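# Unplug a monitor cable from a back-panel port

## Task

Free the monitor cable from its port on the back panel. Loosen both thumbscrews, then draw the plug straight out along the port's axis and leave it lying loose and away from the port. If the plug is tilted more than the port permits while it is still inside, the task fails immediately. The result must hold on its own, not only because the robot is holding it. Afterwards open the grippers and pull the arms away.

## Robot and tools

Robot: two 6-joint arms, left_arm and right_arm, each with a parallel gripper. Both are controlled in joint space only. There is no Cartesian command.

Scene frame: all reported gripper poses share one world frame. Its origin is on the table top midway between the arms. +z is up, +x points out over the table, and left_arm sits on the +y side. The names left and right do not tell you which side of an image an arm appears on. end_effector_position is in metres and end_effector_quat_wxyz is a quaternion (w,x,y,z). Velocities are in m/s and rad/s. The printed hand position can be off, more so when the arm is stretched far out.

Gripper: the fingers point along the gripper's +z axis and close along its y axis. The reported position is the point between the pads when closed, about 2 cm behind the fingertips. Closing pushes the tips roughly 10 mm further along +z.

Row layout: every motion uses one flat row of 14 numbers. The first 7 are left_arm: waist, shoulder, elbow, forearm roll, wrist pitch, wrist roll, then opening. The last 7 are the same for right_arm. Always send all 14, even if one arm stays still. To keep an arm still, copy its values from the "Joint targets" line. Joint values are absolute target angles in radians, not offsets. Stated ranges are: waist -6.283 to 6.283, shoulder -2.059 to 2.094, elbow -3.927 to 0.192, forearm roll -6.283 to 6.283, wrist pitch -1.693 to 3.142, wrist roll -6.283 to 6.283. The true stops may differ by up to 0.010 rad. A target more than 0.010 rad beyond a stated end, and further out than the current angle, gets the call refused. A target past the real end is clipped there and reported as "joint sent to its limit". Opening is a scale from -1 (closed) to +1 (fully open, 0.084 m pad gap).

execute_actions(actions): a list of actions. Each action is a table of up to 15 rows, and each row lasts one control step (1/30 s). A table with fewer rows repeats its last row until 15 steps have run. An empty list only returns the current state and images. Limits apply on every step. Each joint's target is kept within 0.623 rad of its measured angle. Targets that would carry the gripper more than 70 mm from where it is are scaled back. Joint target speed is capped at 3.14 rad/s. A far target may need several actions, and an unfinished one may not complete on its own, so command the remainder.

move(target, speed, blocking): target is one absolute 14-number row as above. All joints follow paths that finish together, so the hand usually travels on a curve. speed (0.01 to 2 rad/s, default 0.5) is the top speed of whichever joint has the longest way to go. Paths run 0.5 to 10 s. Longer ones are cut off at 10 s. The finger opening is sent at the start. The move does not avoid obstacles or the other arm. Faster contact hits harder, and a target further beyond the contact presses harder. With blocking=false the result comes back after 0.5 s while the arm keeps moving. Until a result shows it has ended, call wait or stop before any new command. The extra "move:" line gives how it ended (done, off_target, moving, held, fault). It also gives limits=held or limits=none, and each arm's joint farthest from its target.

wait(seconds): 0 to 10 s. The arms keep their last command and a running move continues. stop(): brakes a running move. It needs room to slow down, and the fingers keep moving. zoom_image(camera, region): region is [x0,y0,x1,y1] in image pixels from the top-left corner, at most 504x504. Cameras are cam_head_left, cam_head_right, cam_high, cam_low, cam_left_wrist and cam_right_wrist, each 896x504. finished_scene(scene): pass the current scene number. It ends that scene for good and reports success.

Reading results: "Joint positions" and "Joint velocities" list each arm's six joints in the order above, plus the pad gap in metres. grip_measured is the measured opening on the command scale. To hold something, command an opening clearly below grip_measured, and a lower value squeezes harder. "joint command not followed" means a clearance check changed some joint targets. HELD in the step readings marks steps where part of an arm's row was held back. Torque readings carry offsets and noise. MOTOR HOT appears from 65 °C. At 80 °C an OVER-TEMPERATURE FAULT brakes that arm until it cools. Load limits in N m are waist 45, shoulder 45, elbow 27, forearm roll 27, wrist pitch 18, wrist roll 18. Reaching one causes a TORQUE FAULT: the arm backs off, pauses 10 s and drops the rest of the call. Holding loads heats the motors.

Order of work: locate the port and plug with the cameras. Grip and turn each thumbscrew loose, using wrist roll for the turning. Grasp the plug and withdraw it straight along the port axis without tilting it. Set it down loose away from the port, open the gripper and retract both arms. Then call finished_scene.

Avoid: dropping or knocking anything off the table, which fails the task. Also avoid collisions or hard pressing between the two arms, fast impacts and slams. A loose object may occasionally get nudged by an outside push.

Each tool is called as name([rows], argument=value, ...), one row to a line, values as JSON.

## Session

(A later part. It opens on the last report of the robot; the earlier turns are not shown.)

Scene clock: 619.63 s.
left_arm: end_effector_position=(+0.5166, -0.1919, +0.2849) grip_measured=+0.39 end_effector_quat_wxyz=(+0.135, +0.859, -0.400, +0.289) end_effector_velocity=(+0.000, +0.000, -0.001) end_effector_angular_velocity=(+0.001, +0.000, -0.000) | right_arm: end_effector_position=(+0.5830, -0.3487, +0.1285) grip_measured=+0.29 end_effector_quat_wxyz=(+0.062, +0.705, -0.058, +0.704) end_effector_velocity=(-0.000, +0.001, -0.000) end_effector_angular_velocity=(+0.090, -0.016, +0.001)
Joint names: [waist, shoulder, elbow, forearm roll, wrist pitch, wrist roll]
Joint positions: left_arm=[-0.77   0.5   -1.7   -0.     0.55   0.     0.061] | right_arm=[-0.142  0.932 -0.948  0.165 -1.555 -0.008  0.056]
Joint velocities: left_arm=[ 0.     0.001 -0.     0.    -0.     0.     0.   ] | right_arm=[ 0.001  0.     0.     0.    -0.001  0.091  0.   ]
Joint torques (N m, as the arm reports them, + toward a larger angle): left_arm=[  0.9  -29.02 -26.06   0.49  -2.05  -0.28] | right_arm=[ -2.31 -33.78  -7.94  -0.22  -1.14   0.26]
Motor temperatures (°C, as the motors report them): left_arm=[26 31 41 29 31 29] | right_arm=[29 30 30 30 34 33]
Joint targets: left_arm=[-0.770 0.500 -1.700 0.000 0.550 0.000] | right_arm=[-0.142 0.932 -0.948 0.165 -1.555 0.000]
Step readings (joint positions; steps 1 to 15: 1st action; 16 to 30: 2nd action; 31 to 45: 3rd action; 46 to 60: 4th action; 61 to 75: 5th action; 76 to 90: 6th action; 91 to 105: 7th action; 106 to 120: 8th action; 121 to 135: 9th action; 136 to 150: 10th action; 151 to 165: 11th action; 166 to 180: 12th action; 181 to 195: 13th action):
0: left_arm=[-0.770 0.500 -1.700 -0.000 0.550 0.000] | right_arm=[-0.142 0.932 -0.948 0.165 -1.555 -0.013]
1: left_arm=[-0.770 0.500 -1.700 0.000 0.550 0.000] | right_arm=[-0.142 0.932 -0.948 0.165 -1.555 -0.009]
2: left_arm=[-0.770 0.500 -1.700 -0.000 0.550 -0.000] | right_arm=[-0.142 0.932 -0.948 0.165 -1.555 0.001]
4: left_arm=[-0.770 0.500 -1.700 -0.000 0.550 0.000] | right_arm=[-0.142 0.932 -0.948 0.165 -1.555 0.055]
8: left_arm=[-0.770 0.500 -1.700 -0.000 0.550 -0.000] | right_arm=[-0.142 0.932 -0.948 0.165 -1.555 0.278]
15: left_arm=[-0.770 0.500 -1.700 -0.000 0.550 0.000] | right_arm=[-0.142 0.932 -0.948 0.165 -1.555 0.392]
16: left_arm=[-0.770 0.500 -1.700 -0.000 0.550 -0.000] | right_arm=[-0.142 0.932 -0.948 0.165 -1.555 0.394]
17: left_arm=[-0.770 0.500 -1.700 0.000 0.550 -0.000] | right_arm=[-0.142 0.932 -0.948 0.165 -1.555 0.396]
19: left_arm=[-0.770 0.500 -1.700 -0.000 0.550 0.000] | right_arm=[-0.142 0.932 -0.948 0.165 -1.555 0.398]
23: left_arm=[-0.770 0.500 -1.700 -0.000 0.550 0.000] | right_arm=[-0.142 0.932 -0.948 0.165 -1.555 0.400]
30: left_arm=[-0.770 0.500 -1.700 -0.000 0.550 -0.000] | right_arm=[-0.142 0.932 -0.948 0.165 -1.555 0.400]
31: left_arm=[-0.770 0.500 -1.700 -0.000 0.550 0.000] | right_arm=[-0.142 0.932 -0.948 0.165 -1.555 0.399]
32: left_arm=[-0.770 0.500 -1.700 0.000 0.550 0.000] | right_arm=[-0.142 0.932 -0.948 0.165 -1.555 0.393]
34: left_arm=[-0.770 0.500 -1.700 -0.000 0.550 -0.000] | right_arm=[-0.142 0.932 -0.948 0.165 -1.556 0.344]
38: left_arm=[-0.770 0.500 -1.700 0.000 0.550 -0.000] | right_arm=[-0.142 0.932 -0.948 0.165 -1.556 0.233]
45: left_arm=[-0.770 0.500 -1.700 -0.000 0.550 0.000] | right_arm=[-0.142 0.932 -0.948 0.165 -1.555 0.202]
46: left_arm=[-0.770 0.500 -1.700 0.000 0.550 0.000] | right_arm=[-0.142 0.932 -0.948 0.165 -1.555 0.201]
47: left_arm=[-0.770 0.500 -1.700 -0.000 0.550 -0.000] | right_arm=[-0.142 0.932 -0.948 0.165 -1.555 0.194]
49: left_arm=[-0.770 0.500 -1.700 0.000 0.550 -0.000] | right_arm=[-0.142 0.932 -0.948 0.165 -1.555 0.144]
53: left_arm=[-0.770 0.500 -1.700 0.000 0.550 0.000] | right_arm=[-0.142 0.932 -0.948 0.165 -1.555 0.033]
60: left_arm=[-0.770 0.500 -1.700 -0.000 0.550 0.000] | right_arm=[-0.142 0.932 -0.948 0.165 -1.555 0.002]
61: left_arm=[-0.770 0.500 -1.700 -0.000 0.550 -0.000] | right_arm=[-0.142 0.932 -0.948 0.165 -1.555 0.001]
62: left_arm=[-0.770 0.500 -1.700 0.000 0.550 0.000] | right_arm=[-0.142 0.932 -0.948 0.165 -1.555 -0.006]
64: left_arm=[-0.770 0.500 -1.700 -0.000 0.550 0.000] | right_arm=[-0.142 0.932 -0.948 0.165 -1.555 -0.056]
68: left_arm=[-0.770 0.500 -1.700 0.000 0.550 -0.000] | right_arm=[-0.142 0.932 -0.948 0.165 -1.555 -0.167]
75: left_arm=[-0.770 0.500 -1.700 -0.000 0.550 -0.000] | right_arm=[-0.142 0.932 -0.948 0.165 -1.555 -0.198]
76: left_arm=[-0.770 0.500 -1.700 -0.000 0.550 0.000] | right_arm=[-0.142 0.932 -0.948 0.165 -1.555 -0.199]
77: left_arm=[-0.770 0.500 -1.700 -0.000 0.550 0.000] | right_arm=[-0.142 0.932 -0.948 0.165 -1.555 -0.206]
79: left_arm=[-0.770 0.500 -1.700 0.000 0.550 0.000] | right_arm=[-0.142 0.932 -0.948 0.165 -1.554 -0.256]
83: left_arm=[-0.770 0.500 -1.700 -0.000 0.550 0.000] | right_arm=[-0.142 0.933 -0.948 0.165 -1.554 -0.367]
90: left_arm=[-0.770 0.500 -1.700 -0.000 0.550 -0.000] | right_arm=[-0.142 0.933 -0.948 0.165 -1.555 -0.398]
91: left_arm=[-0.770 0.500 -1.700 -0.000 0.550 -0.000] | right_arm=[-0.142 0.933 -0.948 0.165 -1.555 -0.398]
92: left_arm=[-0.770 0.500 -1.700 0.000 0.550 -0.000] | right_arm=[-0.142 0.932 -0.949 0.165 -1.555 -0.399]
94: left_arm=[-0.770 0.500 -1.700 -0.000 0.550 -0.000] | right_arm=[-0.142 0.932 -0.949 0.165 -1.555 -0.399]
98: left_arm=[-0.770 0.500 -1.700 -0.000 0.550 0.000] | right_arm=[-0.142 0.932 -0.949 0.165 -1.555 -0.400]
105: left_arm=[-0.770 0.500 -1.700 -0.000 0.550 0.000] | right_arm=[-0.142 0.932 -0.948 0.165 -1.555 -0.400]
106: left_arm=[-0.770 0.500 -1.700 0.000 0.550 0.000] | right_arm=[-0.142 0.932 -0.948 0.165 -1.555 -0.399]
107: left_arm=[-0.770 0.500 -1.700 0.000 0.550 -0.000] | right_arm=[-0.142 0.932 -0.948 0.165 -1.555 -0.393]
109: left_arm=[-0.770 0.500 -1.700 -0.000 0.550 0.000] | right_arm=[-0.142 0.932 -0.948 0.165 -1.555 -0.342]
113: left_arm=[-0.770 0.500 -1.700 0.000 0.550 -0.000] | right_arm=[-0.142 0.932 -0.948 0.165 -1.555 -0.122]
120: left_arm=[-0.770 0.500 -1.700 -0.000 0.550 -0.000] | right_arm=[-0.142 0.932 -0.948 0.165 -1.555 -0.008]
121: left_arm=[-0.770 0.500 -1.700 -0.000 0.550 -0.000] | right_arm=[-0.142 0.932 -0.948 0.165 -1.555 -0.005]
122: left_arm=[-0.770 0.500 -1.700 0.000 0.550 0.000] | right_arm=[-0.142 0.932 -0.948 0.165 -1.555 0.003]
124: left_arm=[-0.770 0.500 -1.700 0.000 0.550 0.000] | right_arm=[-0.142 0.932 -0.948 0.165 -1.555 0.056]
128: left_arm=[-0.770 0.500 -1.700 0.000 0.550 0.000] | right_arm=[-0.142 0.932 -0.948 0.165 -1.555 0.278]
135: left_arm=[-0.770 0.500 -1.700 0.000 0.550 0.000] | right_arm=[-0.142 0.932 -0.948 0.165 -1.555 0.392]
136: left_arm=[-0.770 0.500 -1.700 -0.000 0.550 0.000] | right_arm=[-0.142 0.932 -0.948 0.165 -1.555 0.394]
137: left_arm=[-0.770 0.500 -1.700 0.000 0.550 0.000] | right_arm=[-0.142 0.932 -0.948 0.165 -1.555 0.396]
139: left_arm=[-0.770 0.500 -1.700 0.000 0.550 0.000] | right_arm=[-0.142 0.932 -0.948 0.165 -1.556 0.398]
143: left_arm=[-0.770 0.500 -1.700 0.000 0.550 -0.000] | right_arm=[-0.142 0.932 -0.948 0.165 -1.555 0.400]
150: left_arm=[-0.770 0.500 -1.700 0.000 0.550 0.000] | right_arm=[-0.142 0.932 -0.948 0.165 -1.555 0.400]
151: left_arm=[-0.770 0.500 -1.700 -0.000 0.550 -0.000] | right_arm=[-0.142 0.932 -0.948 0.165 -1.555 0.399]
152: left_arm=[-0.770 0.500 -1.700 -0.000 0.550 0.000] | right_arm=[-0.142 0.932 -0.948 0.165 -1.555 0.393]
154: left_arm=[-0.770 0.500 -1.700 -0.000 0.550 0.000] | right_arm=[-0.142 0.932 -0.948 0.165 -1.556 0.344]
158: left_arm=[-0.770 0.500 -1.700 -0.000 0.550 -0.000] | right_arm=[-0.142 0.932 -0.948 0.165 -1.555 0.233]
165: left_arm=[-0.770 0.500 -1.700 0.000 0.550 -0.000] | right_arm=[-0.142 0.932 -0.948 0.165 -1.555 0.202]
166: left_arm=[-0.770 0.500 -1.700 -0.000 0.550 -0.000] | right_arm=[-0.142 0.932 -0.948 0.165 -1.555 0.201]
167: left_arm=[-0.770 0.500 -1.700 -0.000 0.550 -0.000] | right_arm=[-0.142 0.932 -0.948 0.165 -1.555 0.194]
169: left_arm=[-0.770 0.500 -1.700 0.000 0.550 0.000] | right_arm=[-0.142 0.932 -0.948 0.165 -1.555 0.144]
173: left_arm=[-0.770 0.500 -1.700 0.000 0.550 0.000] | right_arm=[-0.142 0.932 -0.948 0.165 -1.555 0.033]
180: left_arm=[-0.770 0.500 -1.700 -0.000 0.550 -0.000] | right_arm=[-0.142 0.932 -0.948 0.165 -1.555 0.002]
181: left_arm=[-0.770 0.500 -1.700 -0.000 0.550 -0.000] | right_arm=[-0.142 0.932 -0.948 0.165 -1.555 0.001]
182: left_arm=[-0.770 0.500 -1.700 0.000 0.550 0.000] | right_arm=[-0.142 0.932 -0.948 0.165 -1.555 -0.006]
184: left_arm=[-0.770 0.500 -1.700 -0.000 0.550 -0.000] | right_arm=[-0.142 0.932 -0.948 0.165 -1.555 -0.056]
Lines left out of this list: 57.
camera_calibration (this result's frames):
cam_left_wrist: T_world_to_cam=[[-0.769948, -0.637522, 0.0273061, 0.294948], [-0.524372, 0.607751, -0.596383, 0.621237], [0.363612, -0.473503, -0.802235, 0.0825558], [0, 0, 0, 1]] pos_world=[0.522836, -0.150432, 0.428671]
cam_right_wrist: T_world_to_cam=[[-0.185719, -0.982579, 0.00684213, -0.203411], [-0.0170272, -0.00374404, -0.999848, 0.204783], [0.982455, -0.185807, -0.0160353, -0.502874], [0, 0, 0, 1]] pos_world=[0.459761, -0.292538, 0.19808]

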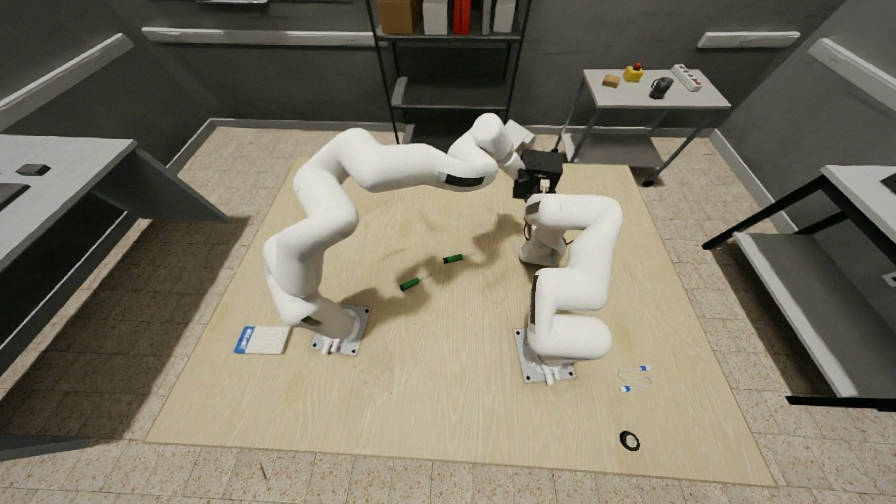

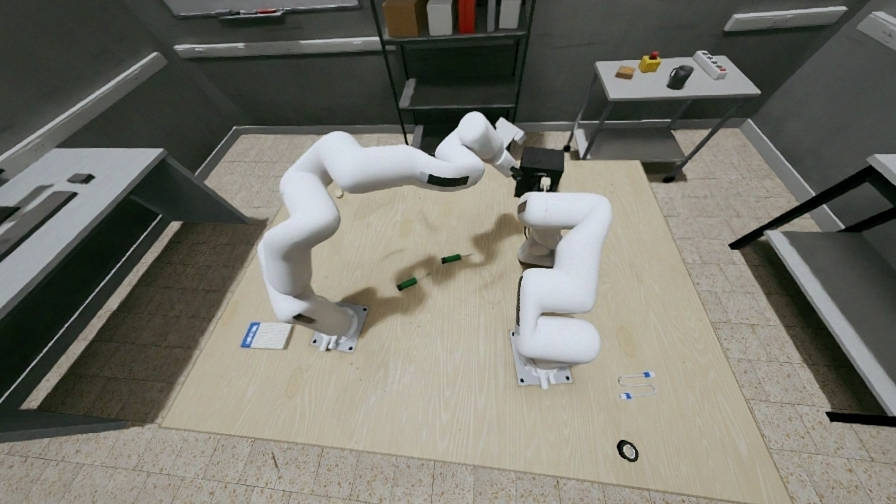

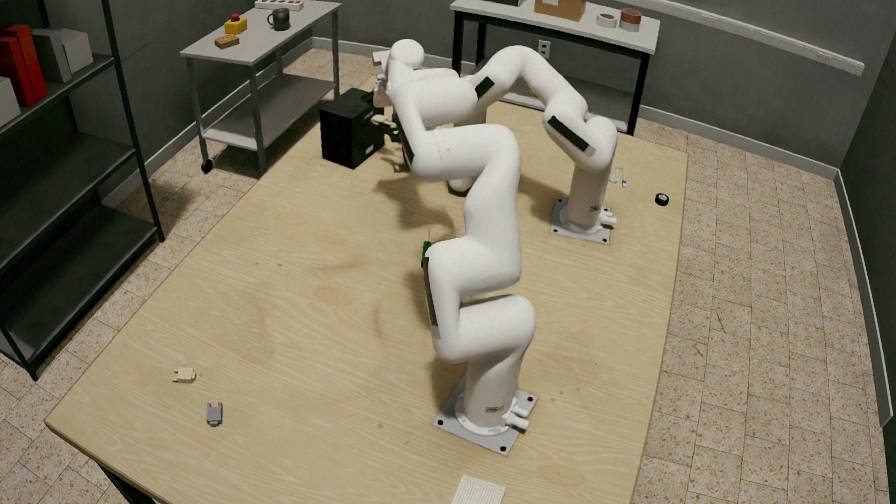

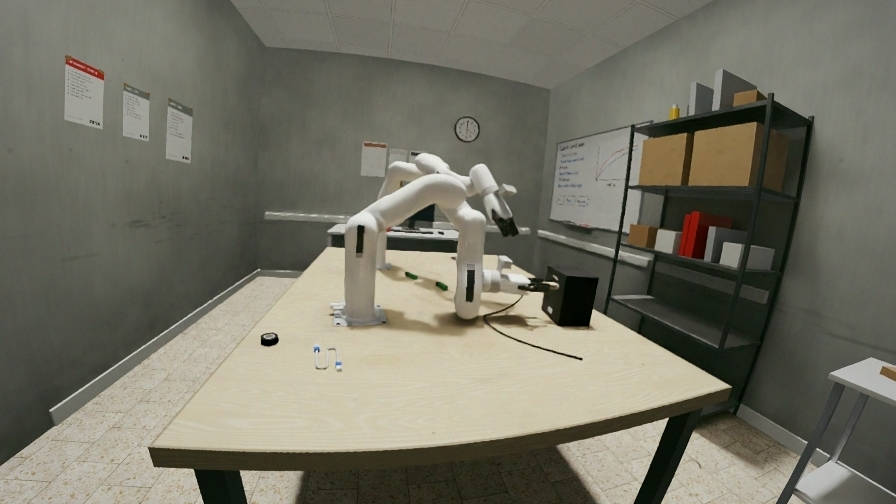

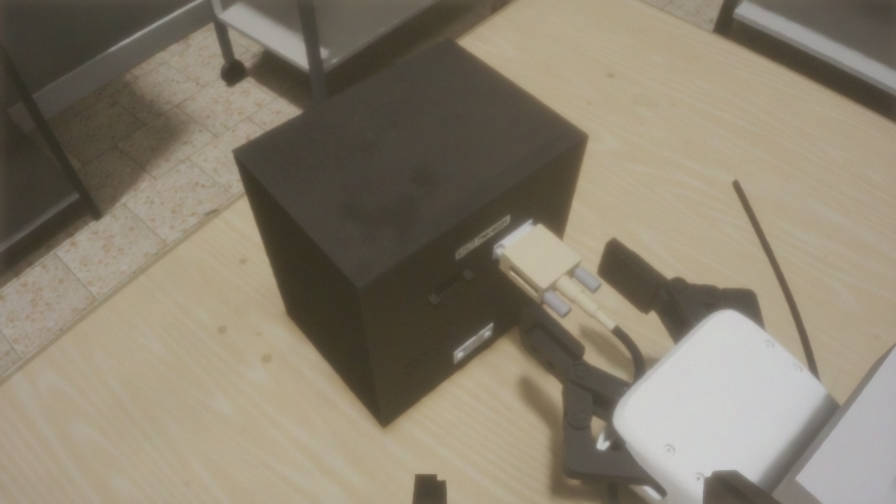

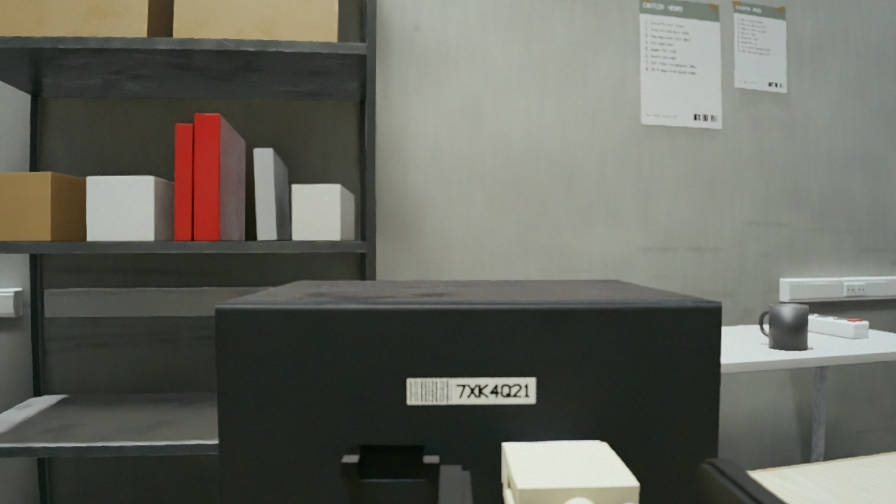

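Dual rolling works now. Four more, quicker.

execute_actions([
  [[-0.77,0.5,-1.7,0,0.55,0,0.4,-0.142,0.9322,-0.9483,0.165,-1.555,0.4,0]],
  [[-0.77,0.5,-1.7,0,0.55,0,0.4,-0.142,0.9322,-0.9483,0.165,-1.555,0.4,-1]],
  [[-0.77,0.5,-1.7,0,0.55,0,0.4,-0.142,0.9322,-0.9483,0.165,-1.555,0,-1]],
  [[-0.77,0.5,-1.7,0,0.55,0,0.4,-0.142,0.9322,-0.9483,0.165,-1.555,-0.4,-1]],
  [[-0.77,0.5,-1.7,0,0.55,0,0.4,-0.142,0.9322,-0.9483,0.165,-1.555,-0.4,0]],
  [[-0.77,0.5,-1.7,0,0.55,0,0.4,-0.142,0.9322,-0.9483,0.165,-1.555,0,0]],
  [[-0.77,0.5,-1.7,0,0.55,0,0.4,-0.142,0.9322,-0.9483,0.165,-1.555,0.4,0]],
  [[-0.77,0.5,-1.7,0,0.55,0,0.4,-0.142,0.9322,-0.9483,0.165,-1.555,0.4,-1]],
  [[-0.77,0.5,-1.7,0,0.55,0,0.4,-0.142,0.9322,-0.9483,0.165,-1.555,0,-1]],
  [[-0.77,0.5,-1.7,0,0.55,0,0.4,-0.142,0.9322,-0.9483,0.165,-1.555,-0.4,-1]],
  [[-0.77,0.5,-1.7,0,0.55,0,0.4,-0.142,0.9322,-0.9483,0.165,-1.555,-0.4,0]],
  [[-0.77,0.5,-1.7,0,0.55,0,0.4,-0.142,0.9322,-0.9483,0.165,-1.555,0,0]],
  [[-0.77,0.5,-1.7,0,0.55,0,0.4,-0.142,0.9322,-0.9483,0.165,-1.555,0.4,0]],
  [[-0.77,0.5,-1.7,0,0.55,0,0.4,-0.142,0.9322,-0.9483,0.165,-1.555,0.4,-1]],
  [[-0.77,0.5,-1.7,0,0.55,0,0.4,-0.142,0.9322,-0.9483,0.165,-1.555,0,-1]],
  [[-0.77,0.5,-1.7,0,0.55,0,0.4,-0.142,0.9322,-0.9483,0.165,-1.555,-0.4,-1]],
  [[-0.77,0.5,-1.7,0,0.55,0,0.4,-0.142,0.9322,-0.9483,0.165,-1.555,-0.4,0]],
  [[-0.77,0.5,-1.7,0,0.55,0,0.4,-0.142,0.9322,-0.9483,0.165,-1.555,0,0]],
  [[-0.77,0.5,-1.7,0,0.55,0,0.4,-0.142,0.9322,-0.9483,0.165,-1.555,0.4,0]],
  [[-0.77,0.5,-1.7,0,0.55,0,0.4,-0.142,0.9322,-0.9483,0.165,-1.555,0.4,-1]],
  [[-0.77,0.5,-1.7,0,0.55,0,0.4,-0.142,0.9322,-0.9483,0.165,-1.555,0,-1]],
  [[-0.77,0.5,-1.7,0,0.55,0,0.4,-0.142,0.9322,-0.9483,0.165,-1.555,-0.4,-1]],
  [[-0.77,0.5,-1.7,0,0.55,0,0.4,-0.142,0.9322,-0.9483,0.165,-1.555,-0.4,0]],
  [[-0.77,0.5,-1.7,0,0.55,0,0.4,-0.142,0.9322,-0.9483,0.165,-1.555,0,0.3]],
])

zoom_image(camera="cam_left_wrist", region=[400,150,760,400])

Scene clock: 657.93 s.
left_arm: end_effector_position=(+0.5166, -0.1919, +0.2849) grip_measured=+0.39 end_effector_quat_wxyz=(+0.135, +0.859, -0.400, +0.289) end_effector_velocity=(+0.000, -0.000, +0.001) end_effector_angular_velocity=(-0.001, -0.001, -0.001) | right_arm: end_effector_position=(+0.5830, -0.3487, +0.1285) grip_measured=+0.29 end_effector_quat_wxyz=(+0.062, +0.705, -0.058, +0.704) end_effector_velocity=(+0.000, +0.000, -0.000) end_effector_angular_velocity=(+0.091, -0.015, +0.001)
Joint names: [waist, shoulder, elbow, forearm roll, wrist pitch, wrist roll]
Joint positions: left_arm=[-0.77   0.5   -1.7   -0.     0.55   0.     0.061] | right_arm=[-0.142  0.932 -0.948  0.165 -1.555 -0.008  0.056]
Joint velocities: left_arm=[-0.     0.    -0.001  0.    -0.     0.     0.   ] | right_arm=[ 0.001  0.    -0.    -0.001  0.001  0.092  0.   ]
Joint torques (N m, as the arm reports them, + toward a larger angle): left_arm=[  1.18 -29.13 -26.46  -0.11  -2.17  -0.5 ] | right_arm=[ -2.69 -34.27  -7.8   -0.16  -1.08   0.39]
Motor temperatures (°C, as the motors report them): left_arm=[26 31 41 29 31 29] | right_arm=[29 30 30 30 34 33]
Joint targets: left_arm=[-0.770 0.500 -1.700 0.000 0.550 0.000] | right_arm=[-0.142 0.932 -0.948 0.165 -1.555 0.000]
Step readings (joint positions; steps 1 to 15: 1st action; 16 to 30: 2nd action; 31 to 45: 3rd action; 46 to 60: 4th action; 61 to 75: 5th action; 76 to 90: 6th action; 91 to 105: 7th action; 106 to 120: 8th action; 121 to 135: 9th action; 136 to 150: 10th action; 151 to 165: 11th action; 166 to 180: 12th action; 181 to 195: 13th action):
0: left_arm=[-0.770 0.500 -1.700 -0.000 0.550 0.000] | right_arm=[-0.142 0.932 -0.948 0.165 -1.555 0.000]
1: left_arm=[-0.770 0.500 -1.700 0.000 0.550 -0.000] | right_arm=[-0.142 0.932 -0.948 0.165 -1.555 0.001]
2: left_arm=[-0.770 0.500 -1.700 -0.000 0.550 0.000] | right_arm=[-0.142 0.932 -0.948 0.165 -1.555 0.007]
4: left_arm=[-0.770 0.500 -1.700 -0.000 0.550 -0.000] | right_arm=[-0.142 0.932 -0.948 0.165 -1.555 0.058]
8: left_arm=[-0.770 0.500 -1.700 -0.000 0.550 0.000] | right_arm=[-0.142 0.932 -0.948 0.165 -1.555 0.278]
15: left_arm=[-0.770 0.500 -1.700 0.000 0.550 0.000] | right_arm=[-0.142 0.932 -0.948 0.165 -1.555 0.392]
16: left_arm=[-0.770 0.500 -1.700 -0.000 0.550 -0.000] | right_arm=[-0.142 0.932 -0.948 0.165 -1.555 0.394]
17: left_arm=[-0.770 0.500 -1.700 -0.000 0.550 -0.000] | right_arm=[-0.142 0.932 -0.948 0.165 -1.555 0.396]
19: left_arm=[-0.770 0.500 -1.700 -0.000 0.550 -0.000] | right_arm=[-0.142 0.932 -0.948 0.165 -1.556 0.398]
23: left_arm=[-0.770 0.500 -1.700 -0.000 0.550 -0.000] | right_arm=[-0.142 0.932 -0.948 0.165 -1.555 0.400]
30: left_arm=[-0.770 0.500 -1.700 0.000 0.550 0.000] | right_arm=[-0.142 0.932 -0.948 0.165 -1.555 0.400]
31: left_arm=[-0.770 0.500 -1.700 0.000 0.550 -0.000] | right_arm=[-0.142 0.932 -0.948 0.165 -1.555 0.399]
32: left_arm=[-0.770 0.500 -1.700 -0.000 0.550 -0.000] | right_arm=[-0.142 0.932 -0.948 0.165 -1.555 0.393]
34: left_arm=[-0.770 0.500 -1.700 -0.000 0.550 0.000] | right_arm=[-0.142 0.932 -0.948 0.165 -1.555 0.342]
38: left_arm=[-0.770 0.500 -1.700 -0.000 0.550 -0.000] | right_arm=[-0.142 0.932 -0.948 0.165 -1.555 0.122]
45: left_arm=[-0.770 0.500 -1.700 0.000 0.550 -0.000] | right_arm=[-0.142 0.932 -0.948 0.165 -1.555 0.008]
46: left_arm=[-0.770 0.500 -1.700 0.000 0.550 0.000] | right_arm=[-0.142 0.932 -0.948 0.165 -1.555 0.005]
47: left_arm=[-0.770 0.500 -1.700 -0.000 0.550 0.000] | right_arm=[-0.142 0.932 -0.948 0.165 -1.555 -0.003]
49: left_arm=[-0.770 0.500 -1.700 0.000 0.550 -0.000] | right_arm=[-0.142 0.932 -0.948 0.165 -1.555 -0.056]
53: left_arm=[-0.770 0.500 -1.700 0.000 0.550 0.000] | right_arm=[-0.142 0.932 -0.948 0.165 -1.555 -0.278]
60: left_arm=[-0.770 0.500 -1.700 -0.000 0.550 -0.000] | right_arm=[-0.142 0.933 -0.948 0.165 -1.555 -0.392]
61: left_arm=[-0.770 0.500 -1.700 0.000 0.550 -0.000] | right_arm=[-0.142 0.933 -0.948 0.165 -1.555 -0.394]
62: left_arm=[-0.770 0.500 -1.700 -0.000 0.550 0.000] | right_arm=[-0.142 0.932 -0.949 0.165 -1.554 -0.396]
64: left_arm=[-0.770 0.500 -1.700 -0.000 0.550 -0.000] | right_arm=[-0.142 0.932 -0.949 0.165 -1.554 -0.398]
68: left_arm=[-0.770 0.500 -1.700 0.000 0.550 -0.000] | right_arm=[-0.142 0.932 -0.949 0.165 -1.555 -0.399]
75: left_arm=[-0.770 0.500 -1.700 -0.000 0.550 0.000] | right_arm=[-0.142 0.932 -0.948 0.165 -1.555 -0.400]
76: left_arm=[-0.770 0.500 -1.700 0.000 0.550 -0.000] | right_arm=[-0.142 0.932 -0.948 0.165 -1.555 -0.399]
77: left_arm=[-0.770 0.500 -1.700 -0.000 0.550 0.000] | right_arm=[-0.142 0.932 -0.948 0.165 -1.555 -0.393]
79: left_arm=[-0.770 0.500 -1.700 -0.000 0.550 -0.000] | right_arm=[-0.142 0.932 -0.948 0.165 -1.555 -0.342]
83: left_arm=[-0.770 0.500 -1.700 -0.000 0.550 0.000] | right_arm=[-0.142 0.932 -0.948 0.165 -1.555 -0.122]
90: left_arm=[-0.770 0.500 -1.700 0.000 0.550 0.000] | right_arm=[-0.142 0.932 -0.948 0.165 -1.555 -0.008]
91: left_arm=[-0.770 0.500 -1.700 0.000 0.550 0.000] | right_arm=[-0.142 0.932 -0.948 0.165 -1.555 -0.005]
92: left_arm=[-0.770 0.500 -1.700 -0.000 0.550 -0.000] | right_arm=[-0.142 0.932 -0.948 0.165 -1.555 0.003]
94: left_arm=[-0.770 0.500 -1.700 0.000 0.550 0.000] | right_arm=[-0.142 0.932 -0.948 0.165 -1.555 0.056]
98: left_arm=[-0.770 0.500 -1.700 -0.000 0.550 -0.000] | right_arm=[-0.142 0.932 -0.948 0.165 -1.555 0.278]
105: left_arm=[-0.770 0.500 -1.700 0.000 0.550 -0.000] | right_arm=[-0.142 0.932 -0.948 0.165 -1.555 0.392]
106: left_arm=[-0.770 0.500 -1.700 0.000 0.550 0.000] | right_arm=[-0.142 0.932 -0.948 0.165 -1.555 0.394]
107: left_arm=[-0.770 0.500 -1.700 0.000 0.550 0.000] | right_arm=[-0.142 0.932 -0.948 0.165 -1.555 0.396]
109: left_arm=[-0.770 0.500 -1.700 -0.000 0.550 0.000] | right_arm=[-0.142 0.932 -0.948 0.165 -1.556 0.398]
113: left_arm=[-0.770 0.500 -1.700 0.000 0.550 0.000] | right_arm=[-0.142 0.932 -0.948 0.165 -1.555 0.400]
120: left_arm=[-0.770 0.500 -1.700 0.000 0.550 0.000] | right_arm=[-0.142 0.932 -0.948 0.165 -1.555 0.400]
121: left_arm=[-0.770 0.500 -1.700 0.000 0.550 -0.000] | right_arm=[-0.142 0.932 -0.948 0.165 -1.555 0.399]
122: left_arm=[-0.770 0.500 -1.700 -0.000 0.550 -0.000] | right_arm=[-0.142 0.932 -0.948 0.165 -1.555 0.393]
124: left_arm=[-0.770 0.500 -1.700 -0.000 0.550 0.000] | right_arm=[-0.142 0.932 -0.948 0.165 -1.556 0.342]
128: left_arm=[-0.770 0.500 -1.700 -0.000 0.550 0.000] | right_arm=[-0.142 0.932 -0.948 0.165 -1.555 0.122]
135: left_arm=[-0.770 0.500 -1.700 -0.000 0.550 -0.000] | right_arm=[-0.142 0.932 -0.948 0.165 -1.555 0.008]
136: left_arm=[-0.770 0.500 -1.700 -0.000 0.550 0.000] | right_arm=[-0.142 0.932 -0.948 0.165 -1.555 0.005]
137: left_arm=[-0.770 0.500 -1.700 -0.000 0.550 -0.000] | right_arm=[-0.142 0.932 -0.948 0.165 -1.555 -0.003]
139: left_arm=[-0.770 0.500 -1.700 0.000 0.550 0.000] | right_arm=[-0.142 0.932 -0.948 0.165 -1.555 -0.056]
143: left_arm=[-0.770 0.500 -1.700 -0.000 0.550 0.000] | right_arm=[-0.142 0.932 -0.948 0.165 -1.555 -0.278]
150: left_arm=[-0.770 0.500 -1.700 0.000 0.550 -0.000] | right_arm=[-0.142 0.932 -0.948 0.165 -1.555 -0.392]
151: left_arm=[-0.770 0.500 -1.700 -0.000 0.550 -0.000] | right_arm=[-0.142 0.932 -0.948 0.165 -1.555 -0.394]
152: left_arm=[-0.770 0.500 -1.700 0.000 0.550 -0.000] | right_arm=[-0.142 0.932 -0.949 0.165 -1.554 -0.396]
154: left_arm=[-0.770 0.500 -1.700 -0.000 0.550 0.000] | right_arm=[-0.143 0.932 -0.949 0.165 -1.554 -0.398]
158: left_arm=[-0.770 0.500 -1.700 -0.000 0.550 0.000] | right_arm=[-0.142 0.932 -0.949 0.165 -1.554 -0.399]
165: left_arm=[-0.770 0.500 -1.700 0.000 0.550 0.000] | right_arm=[-0.142 0.932 -0.948 0.165 -1.555 -0.400]
166: left_arm=[-0.770 0.500 -1.700 0.000 0.550 -0.000] | right_arm=[-0.142 0.932 -0.948 0.165 -1.555 -0.399]
167: left_arm=[-0.770 0.500 -1.700 -0.000 0.550 0.000] | right_arm=[-0.142 0.932 -0.948 0.165 -1.555 -0.393]
169: left_arm=[-0.770 0.500 -1.700 -0.000 0.550 0.000] | right_arm=[-0.142 0.932 -0.948 0.165 -1.555 -0.342]
173: left_arm=[-0.770 0.500 -1.700 0.000 0.550 0.000] | right_arm=[-0.142 0.932 -0.948 0.165 -1.555 -0.122]
180: left_arm=[-0.770 0.500 -1.700 -0.000 0.550 -0.000] | right_arm=[-0.142 0.932 -0.948 0.165 -1.555 -0.008]
181: left_arm=[-0.770 0.500 -1.700 0.000 0.550 -0.000] | right_arm=[-0.142 0.932 -0.948 0.165 -1.555 -0.005]
182: left_arm=[-0.770 0.500 -1.700 -0.000 0.550 -0.000] | right_arm=[-0.142 0.932 -0.948 0.165 -1.555 0.003]
184: left_arm=[-0.770 0.500 -1.700 -0.000 0.550 0.000] | right_arm=[-0.142 0.932 -0.948 0.165 -1.555 0.056]
Lines left out of this list: 57.
camera_calibration (this result's frames):
cam_left_wrist: T_world_to_cam=[[-0.769948, -0.637522, 0.0273062, 0.294948], [-0.524372, 0.607751, -0.596383, 0.621237], [0.363612, -0.473503, -0.802235, 0.0825558], [0, 0, 0, 1]] pos_world=[0.522836, -0.150432, 0.428671]
cam_right_wrist: T_world_to_cam=[[-0.185719, -0.982579, 0.00684677, -0.203412], [-0.0170562, -0.00374328, -0.999848, 0.204788], [0.982455, -0.185807, -0.0160638, -0.502865], [0, 0, 0, 1]] pos_world=[0.459758, -0.292538, 0.198071]

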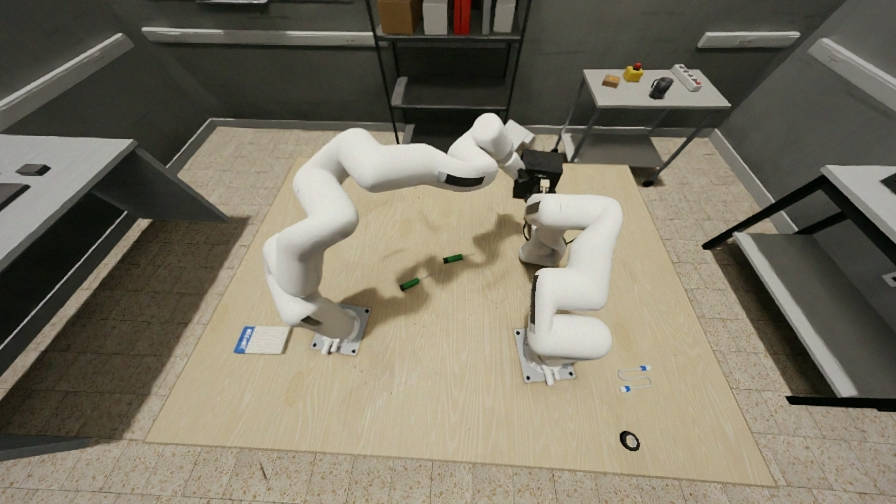

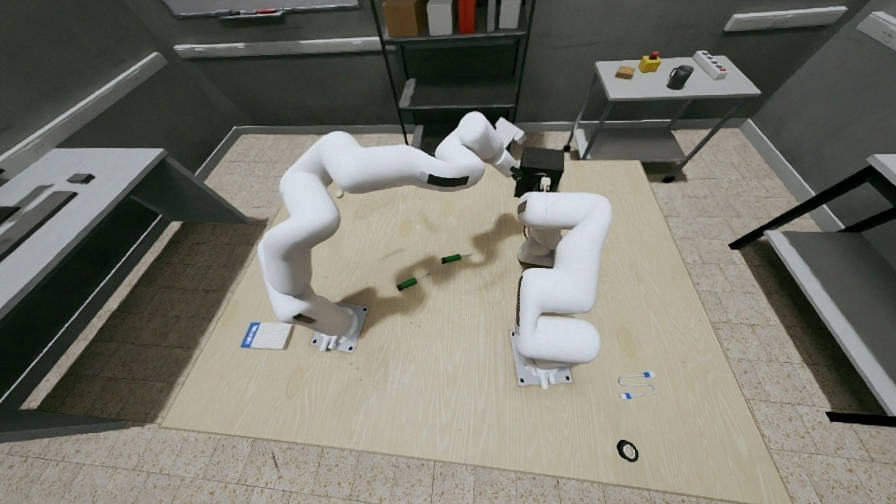

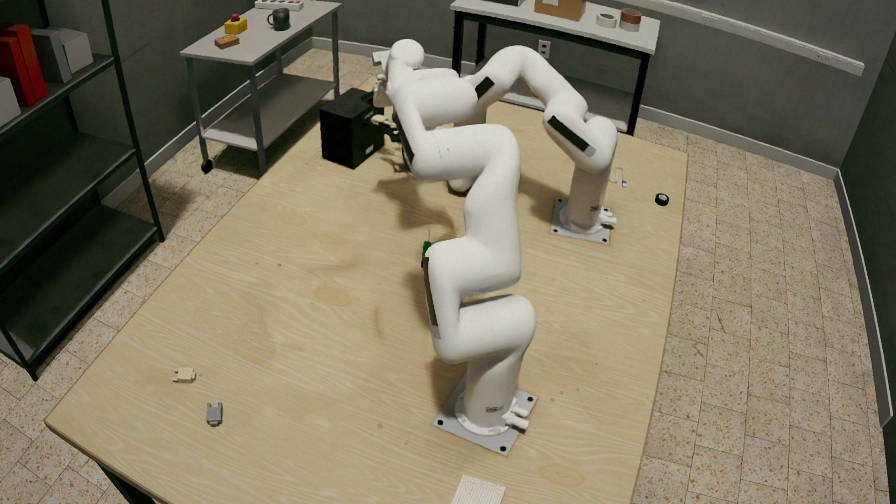

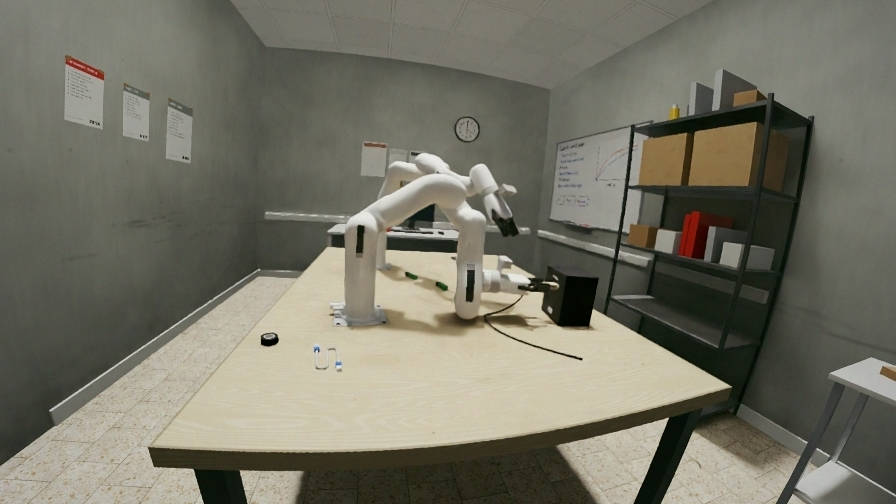

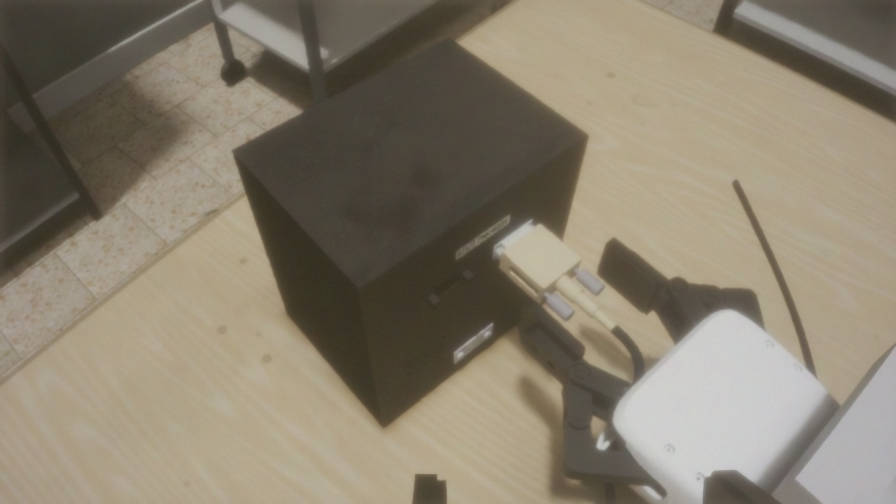

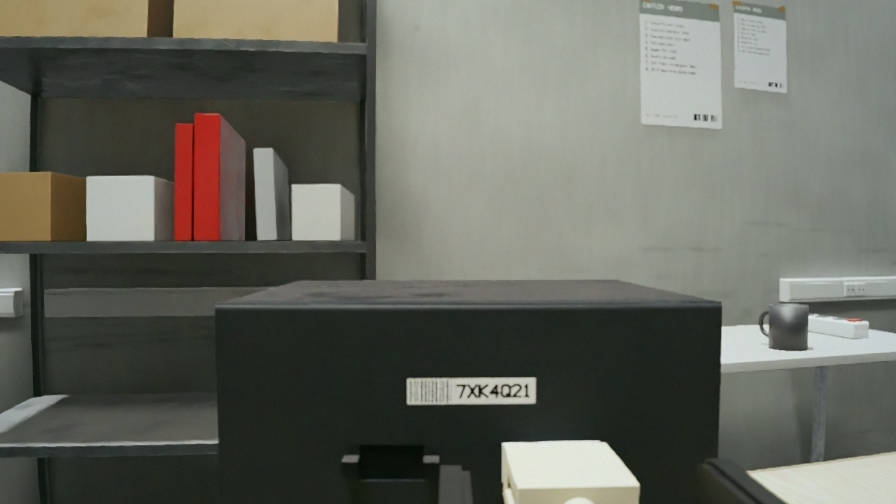

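Region (400, 150, 760, 400) of cam_left_wrist's 896x504 image, scaled by 1.400, with more detail than that image has; it fills the top 350 rows of this view, and the rest is white.

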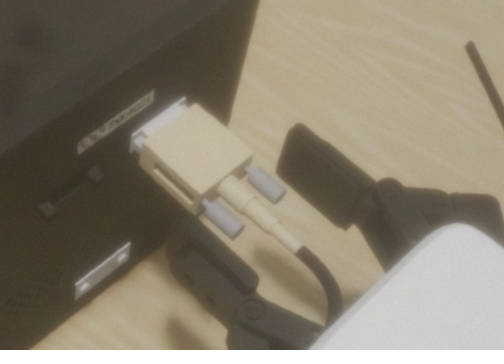

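Two more to see whether they still advance.

execute_actions([
  [[-0.77,0.5,-1.7,0,0.55,0,0.4,-0.142,0.9322,-0.9483,0.165,-1.555,0.4,0]],
  [[-0.77,0.5,-1.7,0,0.55,0,0.4,-0.142,0.9322,-0.9483,0.165,-1.555,0.4,-1]],
  [[-0.77,0.5,-1.7,0,0.55,0,0.4,-0.142,0.9322,-0.9483,0.165,-1.555,0,-1]],
  [[-0.77,0.5,-1.7,0,0.55,0,0.4,-0.142,0.9322,-0.9483,0.165,-1.555,-0.4,-1]],
  [[-0.77,0.5,-1.7,0,0.55,0,0.4,-0.142,0.9322,-0.9483,0.165,-1.555,-0.4,0]],
  [[-0.77,0.5,-1.7,0,0.55,0,0.4,-0.142,0.9322,-0.9483,0.165,-1.555,0,0]],
  [[-0.77,0.5,-1.7,0,0.55,0,0.4,-0.142,0.9322,-0.9483,0.165,-1.555,0.4,0]],
  [[-0.77,0.5,-1.7,0,0.55,0,0.4,-0.142,0.9322,-0.9483,0.165,-1.555,0.4,-1]],
  [[-0.77,0.5,-1.7,0,0.55,0,0.4,-0.142,0.9322,-0.9483,0.165,-1.555,0,-1]],
  [[-0.77,0.5,-1.7,0,0.55,0,0.4,-0.142,0.9322,-0.9483,0.165,-1.555,-0.4,-1]],
  [[-0.77,0.5,-1.7,0,0.55,0,0.4,-0.142,0.9322,-0.9483,0.165,-1.555,-0.4,0]],
  [[-0.77,0.5,-1.7,0,0.55,0,0.4,-0.142,0.9322,-0.9483,0.165,-1.555,0,0.3]],
])

zoom_image(camera="cam_left_wrist", region=[400,150,760,400])

Scene clock: 682.23 s.
left_arm: end_effector_position=(+0.5166, -0.1919, +0.2849) grip_measured=+0.39 end_effector_quat_wxyz=(+0.135, +0.859, -0.400, +0.289) end_effector_velocity=(+0.000, +0.001, -0.001) end_effector_angular_velocity=(+0.001, +0.001, +0.001) | right_arm: end_effector_position=(+0.5830, -0.3487, +0.1285) grip_measured=+0.29 end_effector_quat_wxyz=(+0.062, +0.705, -0.058, +0.704) end_effector_velocity=(+0.000, +0.001, -0.000) end_effector_angular_velocity=(+0.091, -0.014, +0.001)
Joint names: [waist, shoulder, elbow, forearm roll, wrist pitch, wrist roll]
Joint positions: left_arm=[-0.77   0.5   -1.7   -0.     0.55   0.     0.061] | right_arm=[-0.142  0.932 -0.948  0.165 -1.555 -0.008  0.056]
Joint velocities: left_arm=[ 0.001 -0.     0.001 -0.     0.    -0.     0.   ] | right_arm=[ 0.001 -0.     0.    -0.     0.002  0.092 -0.   ]
Joint torques (N m, as the arm reports them, + toward a larger angle): left_arm=[  0.54 -28.96 -26.4    0.17  -1.88  -0.62] | right_arm=[ -2.4  -34.31  -8.11  -0.3   -1.19   0.3 ]
Motor temperatures (°C, as the motors report them): left_arm=[26 31 41 29 31 29] | right_arm=[29 30 30 30 33 33]
Joint targets: left_arm=[-0.770 0.500 -1.700 0.000 0.550 0.000] | right_arm=[-0.142 0.932 -0.948 0.165 -1.555 0.000]
Step readings (joint positions; steps 1 to 15: 1st action; 16 to 30: 2nd action; 31 to 45: 3rd action; 46 to 60: 4th action; 61 to 75: 5th action; 76 to 90: 6th action; 91 to 105: 7th action; 106 to 120: 8th action; 121 to 135: 9th action; 136 to 150: 10th action; 151 to 165: 11th action; 166 to 180: 12th action):
0: left_arm=[-0.770 0.500 -1.700 0.000 0.550 -0.000] | right_arm=[-0.142 0.932 -0.948 0.165 -1.555 -0.000]
1: left_arm=[-0.770 0.500 -1.700 0.000 0.550 -0.000] | right_arm=[-0.142 0.932 -0.948 0.165 -1.555 0.001]
2: left_arm=[-0.770 0.500 -1.700 0.000 0.550 0.000] | right_arm=[-0.142 0.932 -0.948 0.165 -1.555 0.007]
4: left_arm=[-0.770 0.500 -1.700 -0.000 0.550 0.000] | right_arm=[-0.142 0.932 -0.948 0.165 -1.555 0.058]
8: left_arm=[-0.770 0.500 -1.700 0.000 0.550 0.000] | right_arm=[-0.142 0.932 -0.948 0.165 -1.555 0.278]
15: left_arm=[-0.770 0.500 -1.700 -0.000 0.550 -0.000] | right_arm=[-0.142 0.932 -0.948 0.165 -1.555 0.392]
16: left_arm=[-0.770 0.500 -1.700 -0.000 0.550 0.000] | right_arm=[-0.142 0.932 -0.948 0.165 -1.555 0.394]
17: left_arm=[-0.770 0.500 -1.700 0.000 0.550 -0.000] | right_arm=[-0.142 0.932 -0.948 0.165 -1.555 0.396]
19: left_arm=[-0.770 0.500 -1.700 0.000 0.550 -0.000] | right_arm=[-0.142 0.932 -0.948 0.165 -1.555 0.398]
23: left_arm=[-0.770 0.500 -1.700 0.000 0.550 -0.000] | right_arm=[-0.142 0.932 -0.948 0.165 -1.555 0.400]
30: left_arm=[-0.770 0.500 -1.700 0.000 0.550 -0.000] | right_arm=[-0.142 0.932 -0.948 0.165 -1.555 0.400]
31: left_arm=[-0.770 0.500 -1.700 -0.000 0.550 -0.000] | right_arm=[-0.142 0.932 -0.948 0.165 -1.555 0.399]
32: left_arm=[-0.770 0.500 -1.700 -0.000 0.550 0.000] | right_arm=[-0.142 0.932 -0.948 0.165 -1.555 0.393]
34: left_arm=[-0.770 0.500 -1.700 -0.000 0.550 -0.000] | right_arm=[-0.142 0.932 -0.948 0.165 -1.555 0.342]
38: left_arm=[-0.770 0.500 -1.700 -0.000 0.550 -0.000] | right_arm=[-0.142 0.932 -0.949 0.165 -1.555 0.122]
45: left_arm=[-0.770 0.500 -1.700 -0.000 0.550 0.000] | right_arm=[-0.142 0.932 -0.949 0.165 -1.555 0.008]
46: left_arm=[-0.770 0.500 -1.700 -0.000 0.550 -0.000] | right_arm=[-0.142 0.932 -0.949 0.165 -1.555 0.005]
47: left_arm=[-0.770 0.500 -1.700 0.000 0.550 -0.000] | right_arm=[-0.142 0.932 -0.949 0.165 -1.555 -0.003]
49: left_arm=[-0.770 0.500 -1.700 -0.000 0.550 0.000] | right_arm=[-0.142 0.932 -0.949 0.165 -1.555 -0.056]
53: left_arm=[-0.770 0.500 -1.700 -0.000 0.550 0.000] | right_arm=[-0.142 0.932 -0.948 0.165 -1.555 -0.278]
60: left_arm=[-0.770 0.500 -1.700 0.000 0.550 -0.000] | right_arm=[-0.142 0.932 -0.948 0.165 -1.555 -0.392]
61: left_arm=[-0.770 0.500 -1.700 -0.000 0.550 -0.000] | right_arm=[-0.142 0.932 -0.948 0.165 -1.555 -0.394]
62: left_arm=[-0.770 0.500 -1.700 0.000 0.550 -0.000] | right_arm=[-0.142 0.932 -0.948 0.165 -1.555 -0.396]
64: left_arm=[-0.770 0.500 -1.700 -0.000 0.550 0.000] | right_arm=[-0.142 0.932 -0.948 0.165 -1.555 -0.398]
68: left_arm=[-0.770 0.500 -1.700 -0.000 0.550 0.000] | right_arm=[-0.142 0.932 -0.948 0.165 -1.555 -0.399]
75: left_arm=[-0.770 0.500 -1.700 0.000 0.550 0.000] | right_arm=[-0.142 0.932 -0.948 0.165 -1.555 -0.400]
76: left_arm=[-0.770 0.500 -1.700 -0.000 0.550 0.000] | right_arm=[-0.142 0.932 -0.948 0.165 -1.555 -0.399]
77: left_arm=[-0.770 0.500 -1.700 -0.000 0.550 0.000] | right_arm=[-0.142 0.932 -0.948 0.165 -1.555 -0.393]
79: left_arm=[-0.770 0.500 -1.700 0.000 0.550 -0.000] | right_arm=[-0.142 0.932 -0.948 0.165 -1.555 -0.342]
83: left_arm=[-0.770 0.500 -1.700 0.000 0.550 -0.000] | right_arm=[-0.142 0.932 -0.948 0.165 -1.555 -0.122]
90: left_arm=[-0.770 0.500 -1.700 -0.000 0.550 0.000] | right_arm=[-0.142 0.932 -0.948 0.165 -1.555 -0.008]
91: left_arm=[-0.770 0.500 -1.700 -0.000 0.550 0.000] | right_arm=[-0.142 0.932 -0.948 0.165 -1.555 -0.005]
92: left_arm=[-0.770 0.500 -1.700 0.000 0.550 0.000] | right_arm=[-0.142 0.932 -0.948 0.165 -1.555 0.003]
94: left_arm=[-0.770 0.500 -1.700 -0.000 0.550 -0.000] | right_arm=[-0.142 0.932 -0.948 0.165 -1.555 0.056]
98: left_arm=[-0.770 0.500 -1.700 0.000 0.550 0.000] | right_arm=[-0.142 0.932 -0.948 0.165 -1.555 0.278]
105: left_arm=[-0.770 0.500 -1.700 -0.000 0.550 0.000] | right_arm=[-0.142 0.932 -0.948 0.165 -1.555 0.392]
106: left_arm=[-0.770 0.500 -1.700 0.000 0.550 0.000] | right_arm=[-0.142 0.932 -0.948 0.165 -1.555 0.394]
107: left_arm=[-0.770 0.500 -1.700 0.000 0.550 -0.000] | right_arm=[-0.142 0.932 -0.948 0.165 -1.555 0.396]
109: left_arm=[-0.770 0.500 -1.700 -0.000 0.550 0.000] | right_arm=[-0.142 0.932 -0.948 0.165 -1.555 0.398]
113: left_arm=[-0.770 0.500 -1.700 0.000 0.550 -0.000] | right_arm=[-0.142 0.932 -0.948 0.165 -1.555 0.400]
120: left_arm=[-0.770 0.500 -1.700 0.000 0.550 -0.000] | right_arm=[-0.142 0.932 -0.948 0.165 -1.555 0.400]
121: left_arm=[-0.770 0.500 -1.700 0.000 0.550 0.000] | right_arm=[-0.142 0.932 -0.948 0.165 -1.555 0.399]
122: left_arm=[-0.770 0.500 -1.700 0.000 0.550 0.000] | right_arm=[-0.142 0.932 -0.948 0.165 -1.555 0.393]
124: left_arm=[-0.770 0.500 -1.700 -0.000 0.550 0.000] | right_arm=[-0.142 0.932 -0.948 0.165 -1.555 0.342]
128: left_arm=[-0.770 0.500 -1.700 0.000 0.550 -0.000] | right_arm=[-0.142 0.932 -0.949 0.165 -1.555 0.122]
135: left_arm=[-0.770 0.500 -1.700 -0.000 0.550 0.000] | right_arm=[-0.142 0.932 -0.949 0.165 -1.555 0.008]
136: left_arm=[-0.770 0.500 -1.700 0.000 0.550 -0.000] | right_arm=[-0.142 0.932 -0.949 0.165 -1.555 0.005]
137: left_arm=[-0.770 0.500 -1.700 0.000 0.550 -0.000] | right_arm=[-0.142 0.932 -0.949 0.165 -1.555 -0.003]
139: left_arm=[-0.770 0.500 -1.700 0.000 0.550 0.000] | right_arm=[-0.142 0.932 -0.949 0.165 -1.555 -0.056]
143: left_arm=[-0.770 0.500 -1.700 0.000 0.550 -0.000] | right_arm=[-0.142 0.932 -0.948 0.165 -1.555 -0.278]
150: left_arm=[-0.770 0.500 -1.700 0.000 0.550 0.000] | right_arm=[-0.142 0.932 -0.948 0.165 -1.555 -0.392]
151: left_arm=[-0.770 0.500 -1.700 -0.000 0.550 -0.000] | right_arm=[-0.142 0.932 -0.948 0.165 -1.555 -0.394]
152: left_arm=[-0.770 0.500 -1.700 -0.000 0.550 -0.000] | right_arm=[-0.142 0.932 -0.948 0.165 -1.555 -0.396]
154: left_arm=[-0.770 0.500 -1.700 -0.000 0.550 0.000] | right_arm=[-0.142 0.932 -0.948 0.165 -1.555 -0.398]
158: left_arm=[-0.770 0.500 -1.700 -0.000 0.550 0.000] | right_arm=[-0.142 0.932 -0.948 0.165 -1.555 -0.399]
165: left_arm=[-0.770 0.500 -1.700 -0.000 0.550 -0.000] | right_arm=[-0.142 0.932 -0.948 0.165 -1.555 -0.400]
166: left_arm=[-0.770 0.500 -1.700 0.000 0.550 -0.000] | right_arm=[-0.142 0.932 -0.948 0.165 -1.555 -0.399]
167: left_arm=[-0.770 0.500 -1.700 -0.000 0.550 0.000] | right_arm=[-0.142 0.932 -0.948 0.165 -1.555 -0.393]
169: left_arm=[-0.770 0.500 -1.700 -0.000 0.550 0.000] | right_arm=[-0.142 0.932 -0.948 0.165 -1.555 -0.342]
173: left_arm=[-0.770 0.500 -1.700 -0.000 0.550 -0.000] | right_arm=[-0.142 0.932 -0.948 0.165 -1.555 -0.122]
180: Joint positions above
camera_calibration (this result's frames):
cam_left_wrist: T_world_to_cam=[[-0.769948, -0.637522, 0.0273061, 0.294948], [-0.524372, 0.607751, -0.596383, 0.621237], [0.363612, -0.473503, -0.802235, 0.0825558], [0, 0, 0, 1]] pos_world=[0.522836, -0.150432, 0.428671]
cam_right_wrist: T_world_to_cam=[[-0.185727, -0.982578, 0.00684539, -0.20341], [-0.0170458, -0.0037437, -0.999848, 0.204786], [0.982454, -0.185815, -0.0160535, -0.50287], [0, 0, 0, 1]] pos_world=[0.459758, -0.29254, 0.198074]

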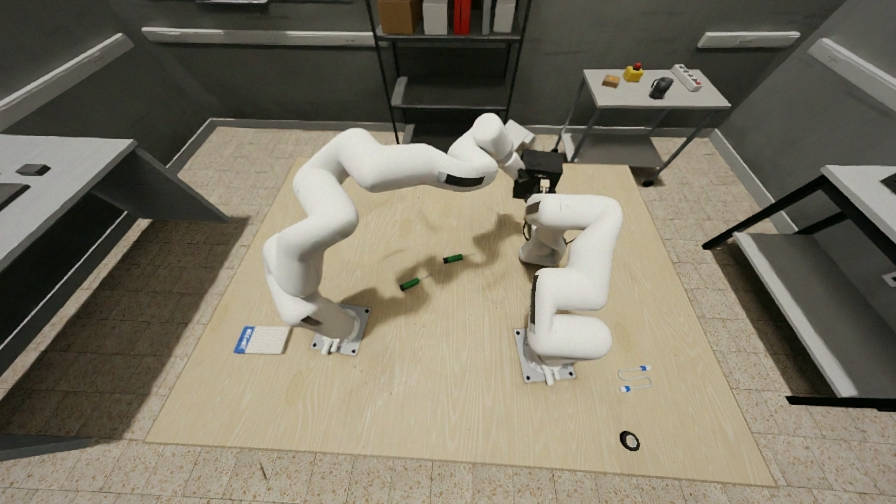

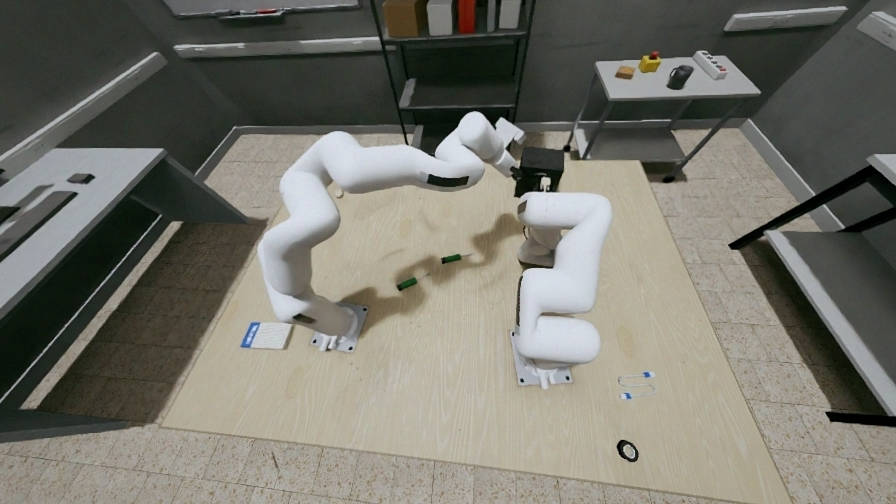

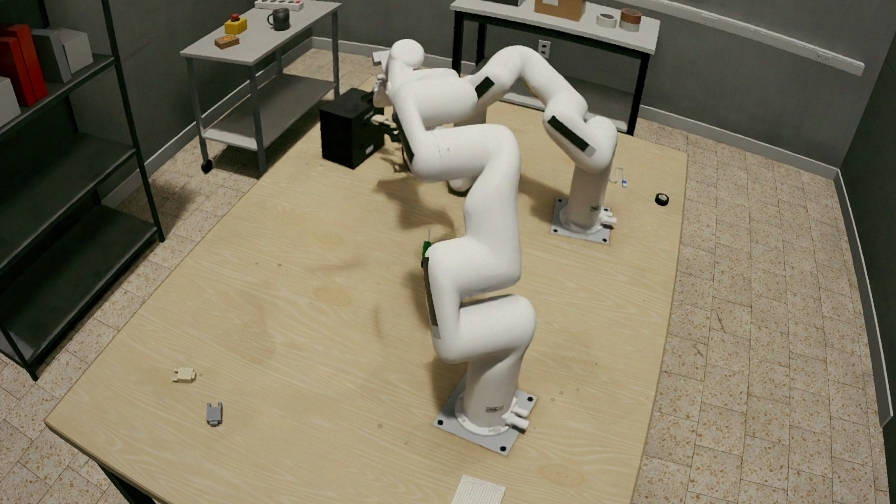

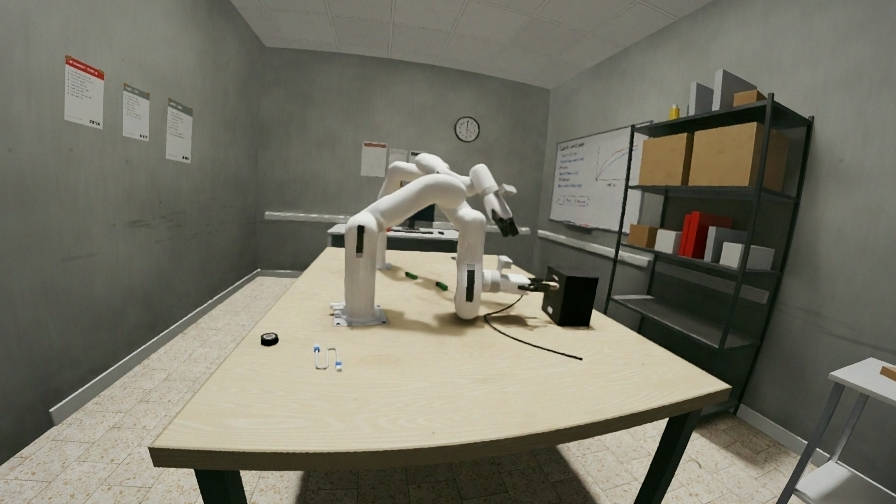

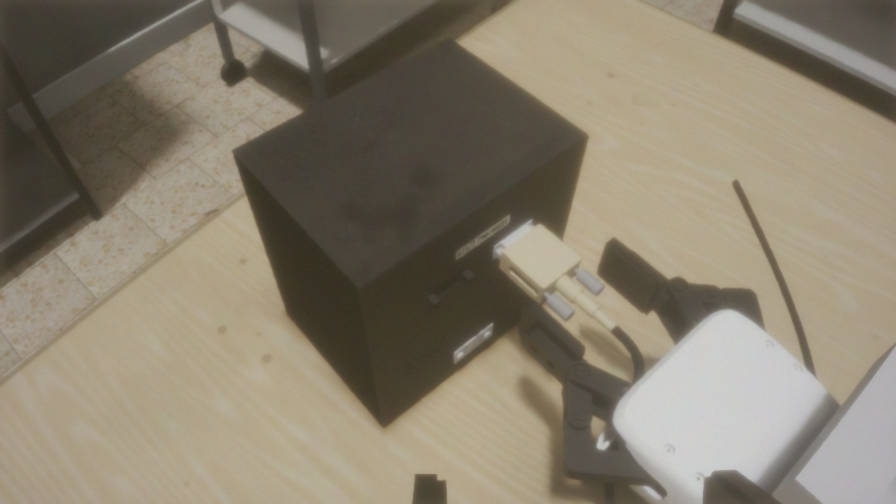

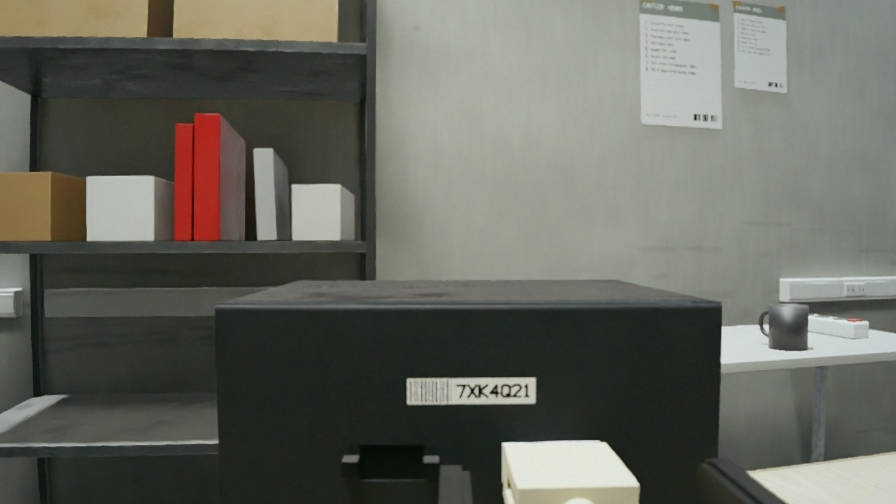

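Region (400, 150, 760, 400) of cam_left_wrist's 896x504 image, scaled by 1.400, with more detail than that image has; it fills the top 350 rows of this view, and the rest is white.

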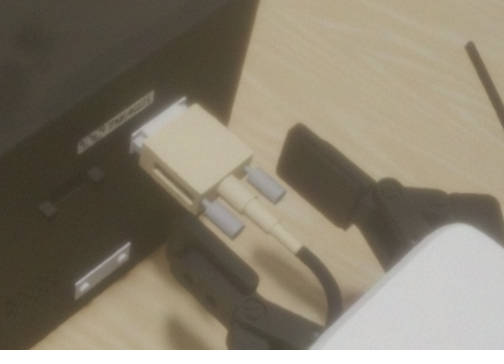

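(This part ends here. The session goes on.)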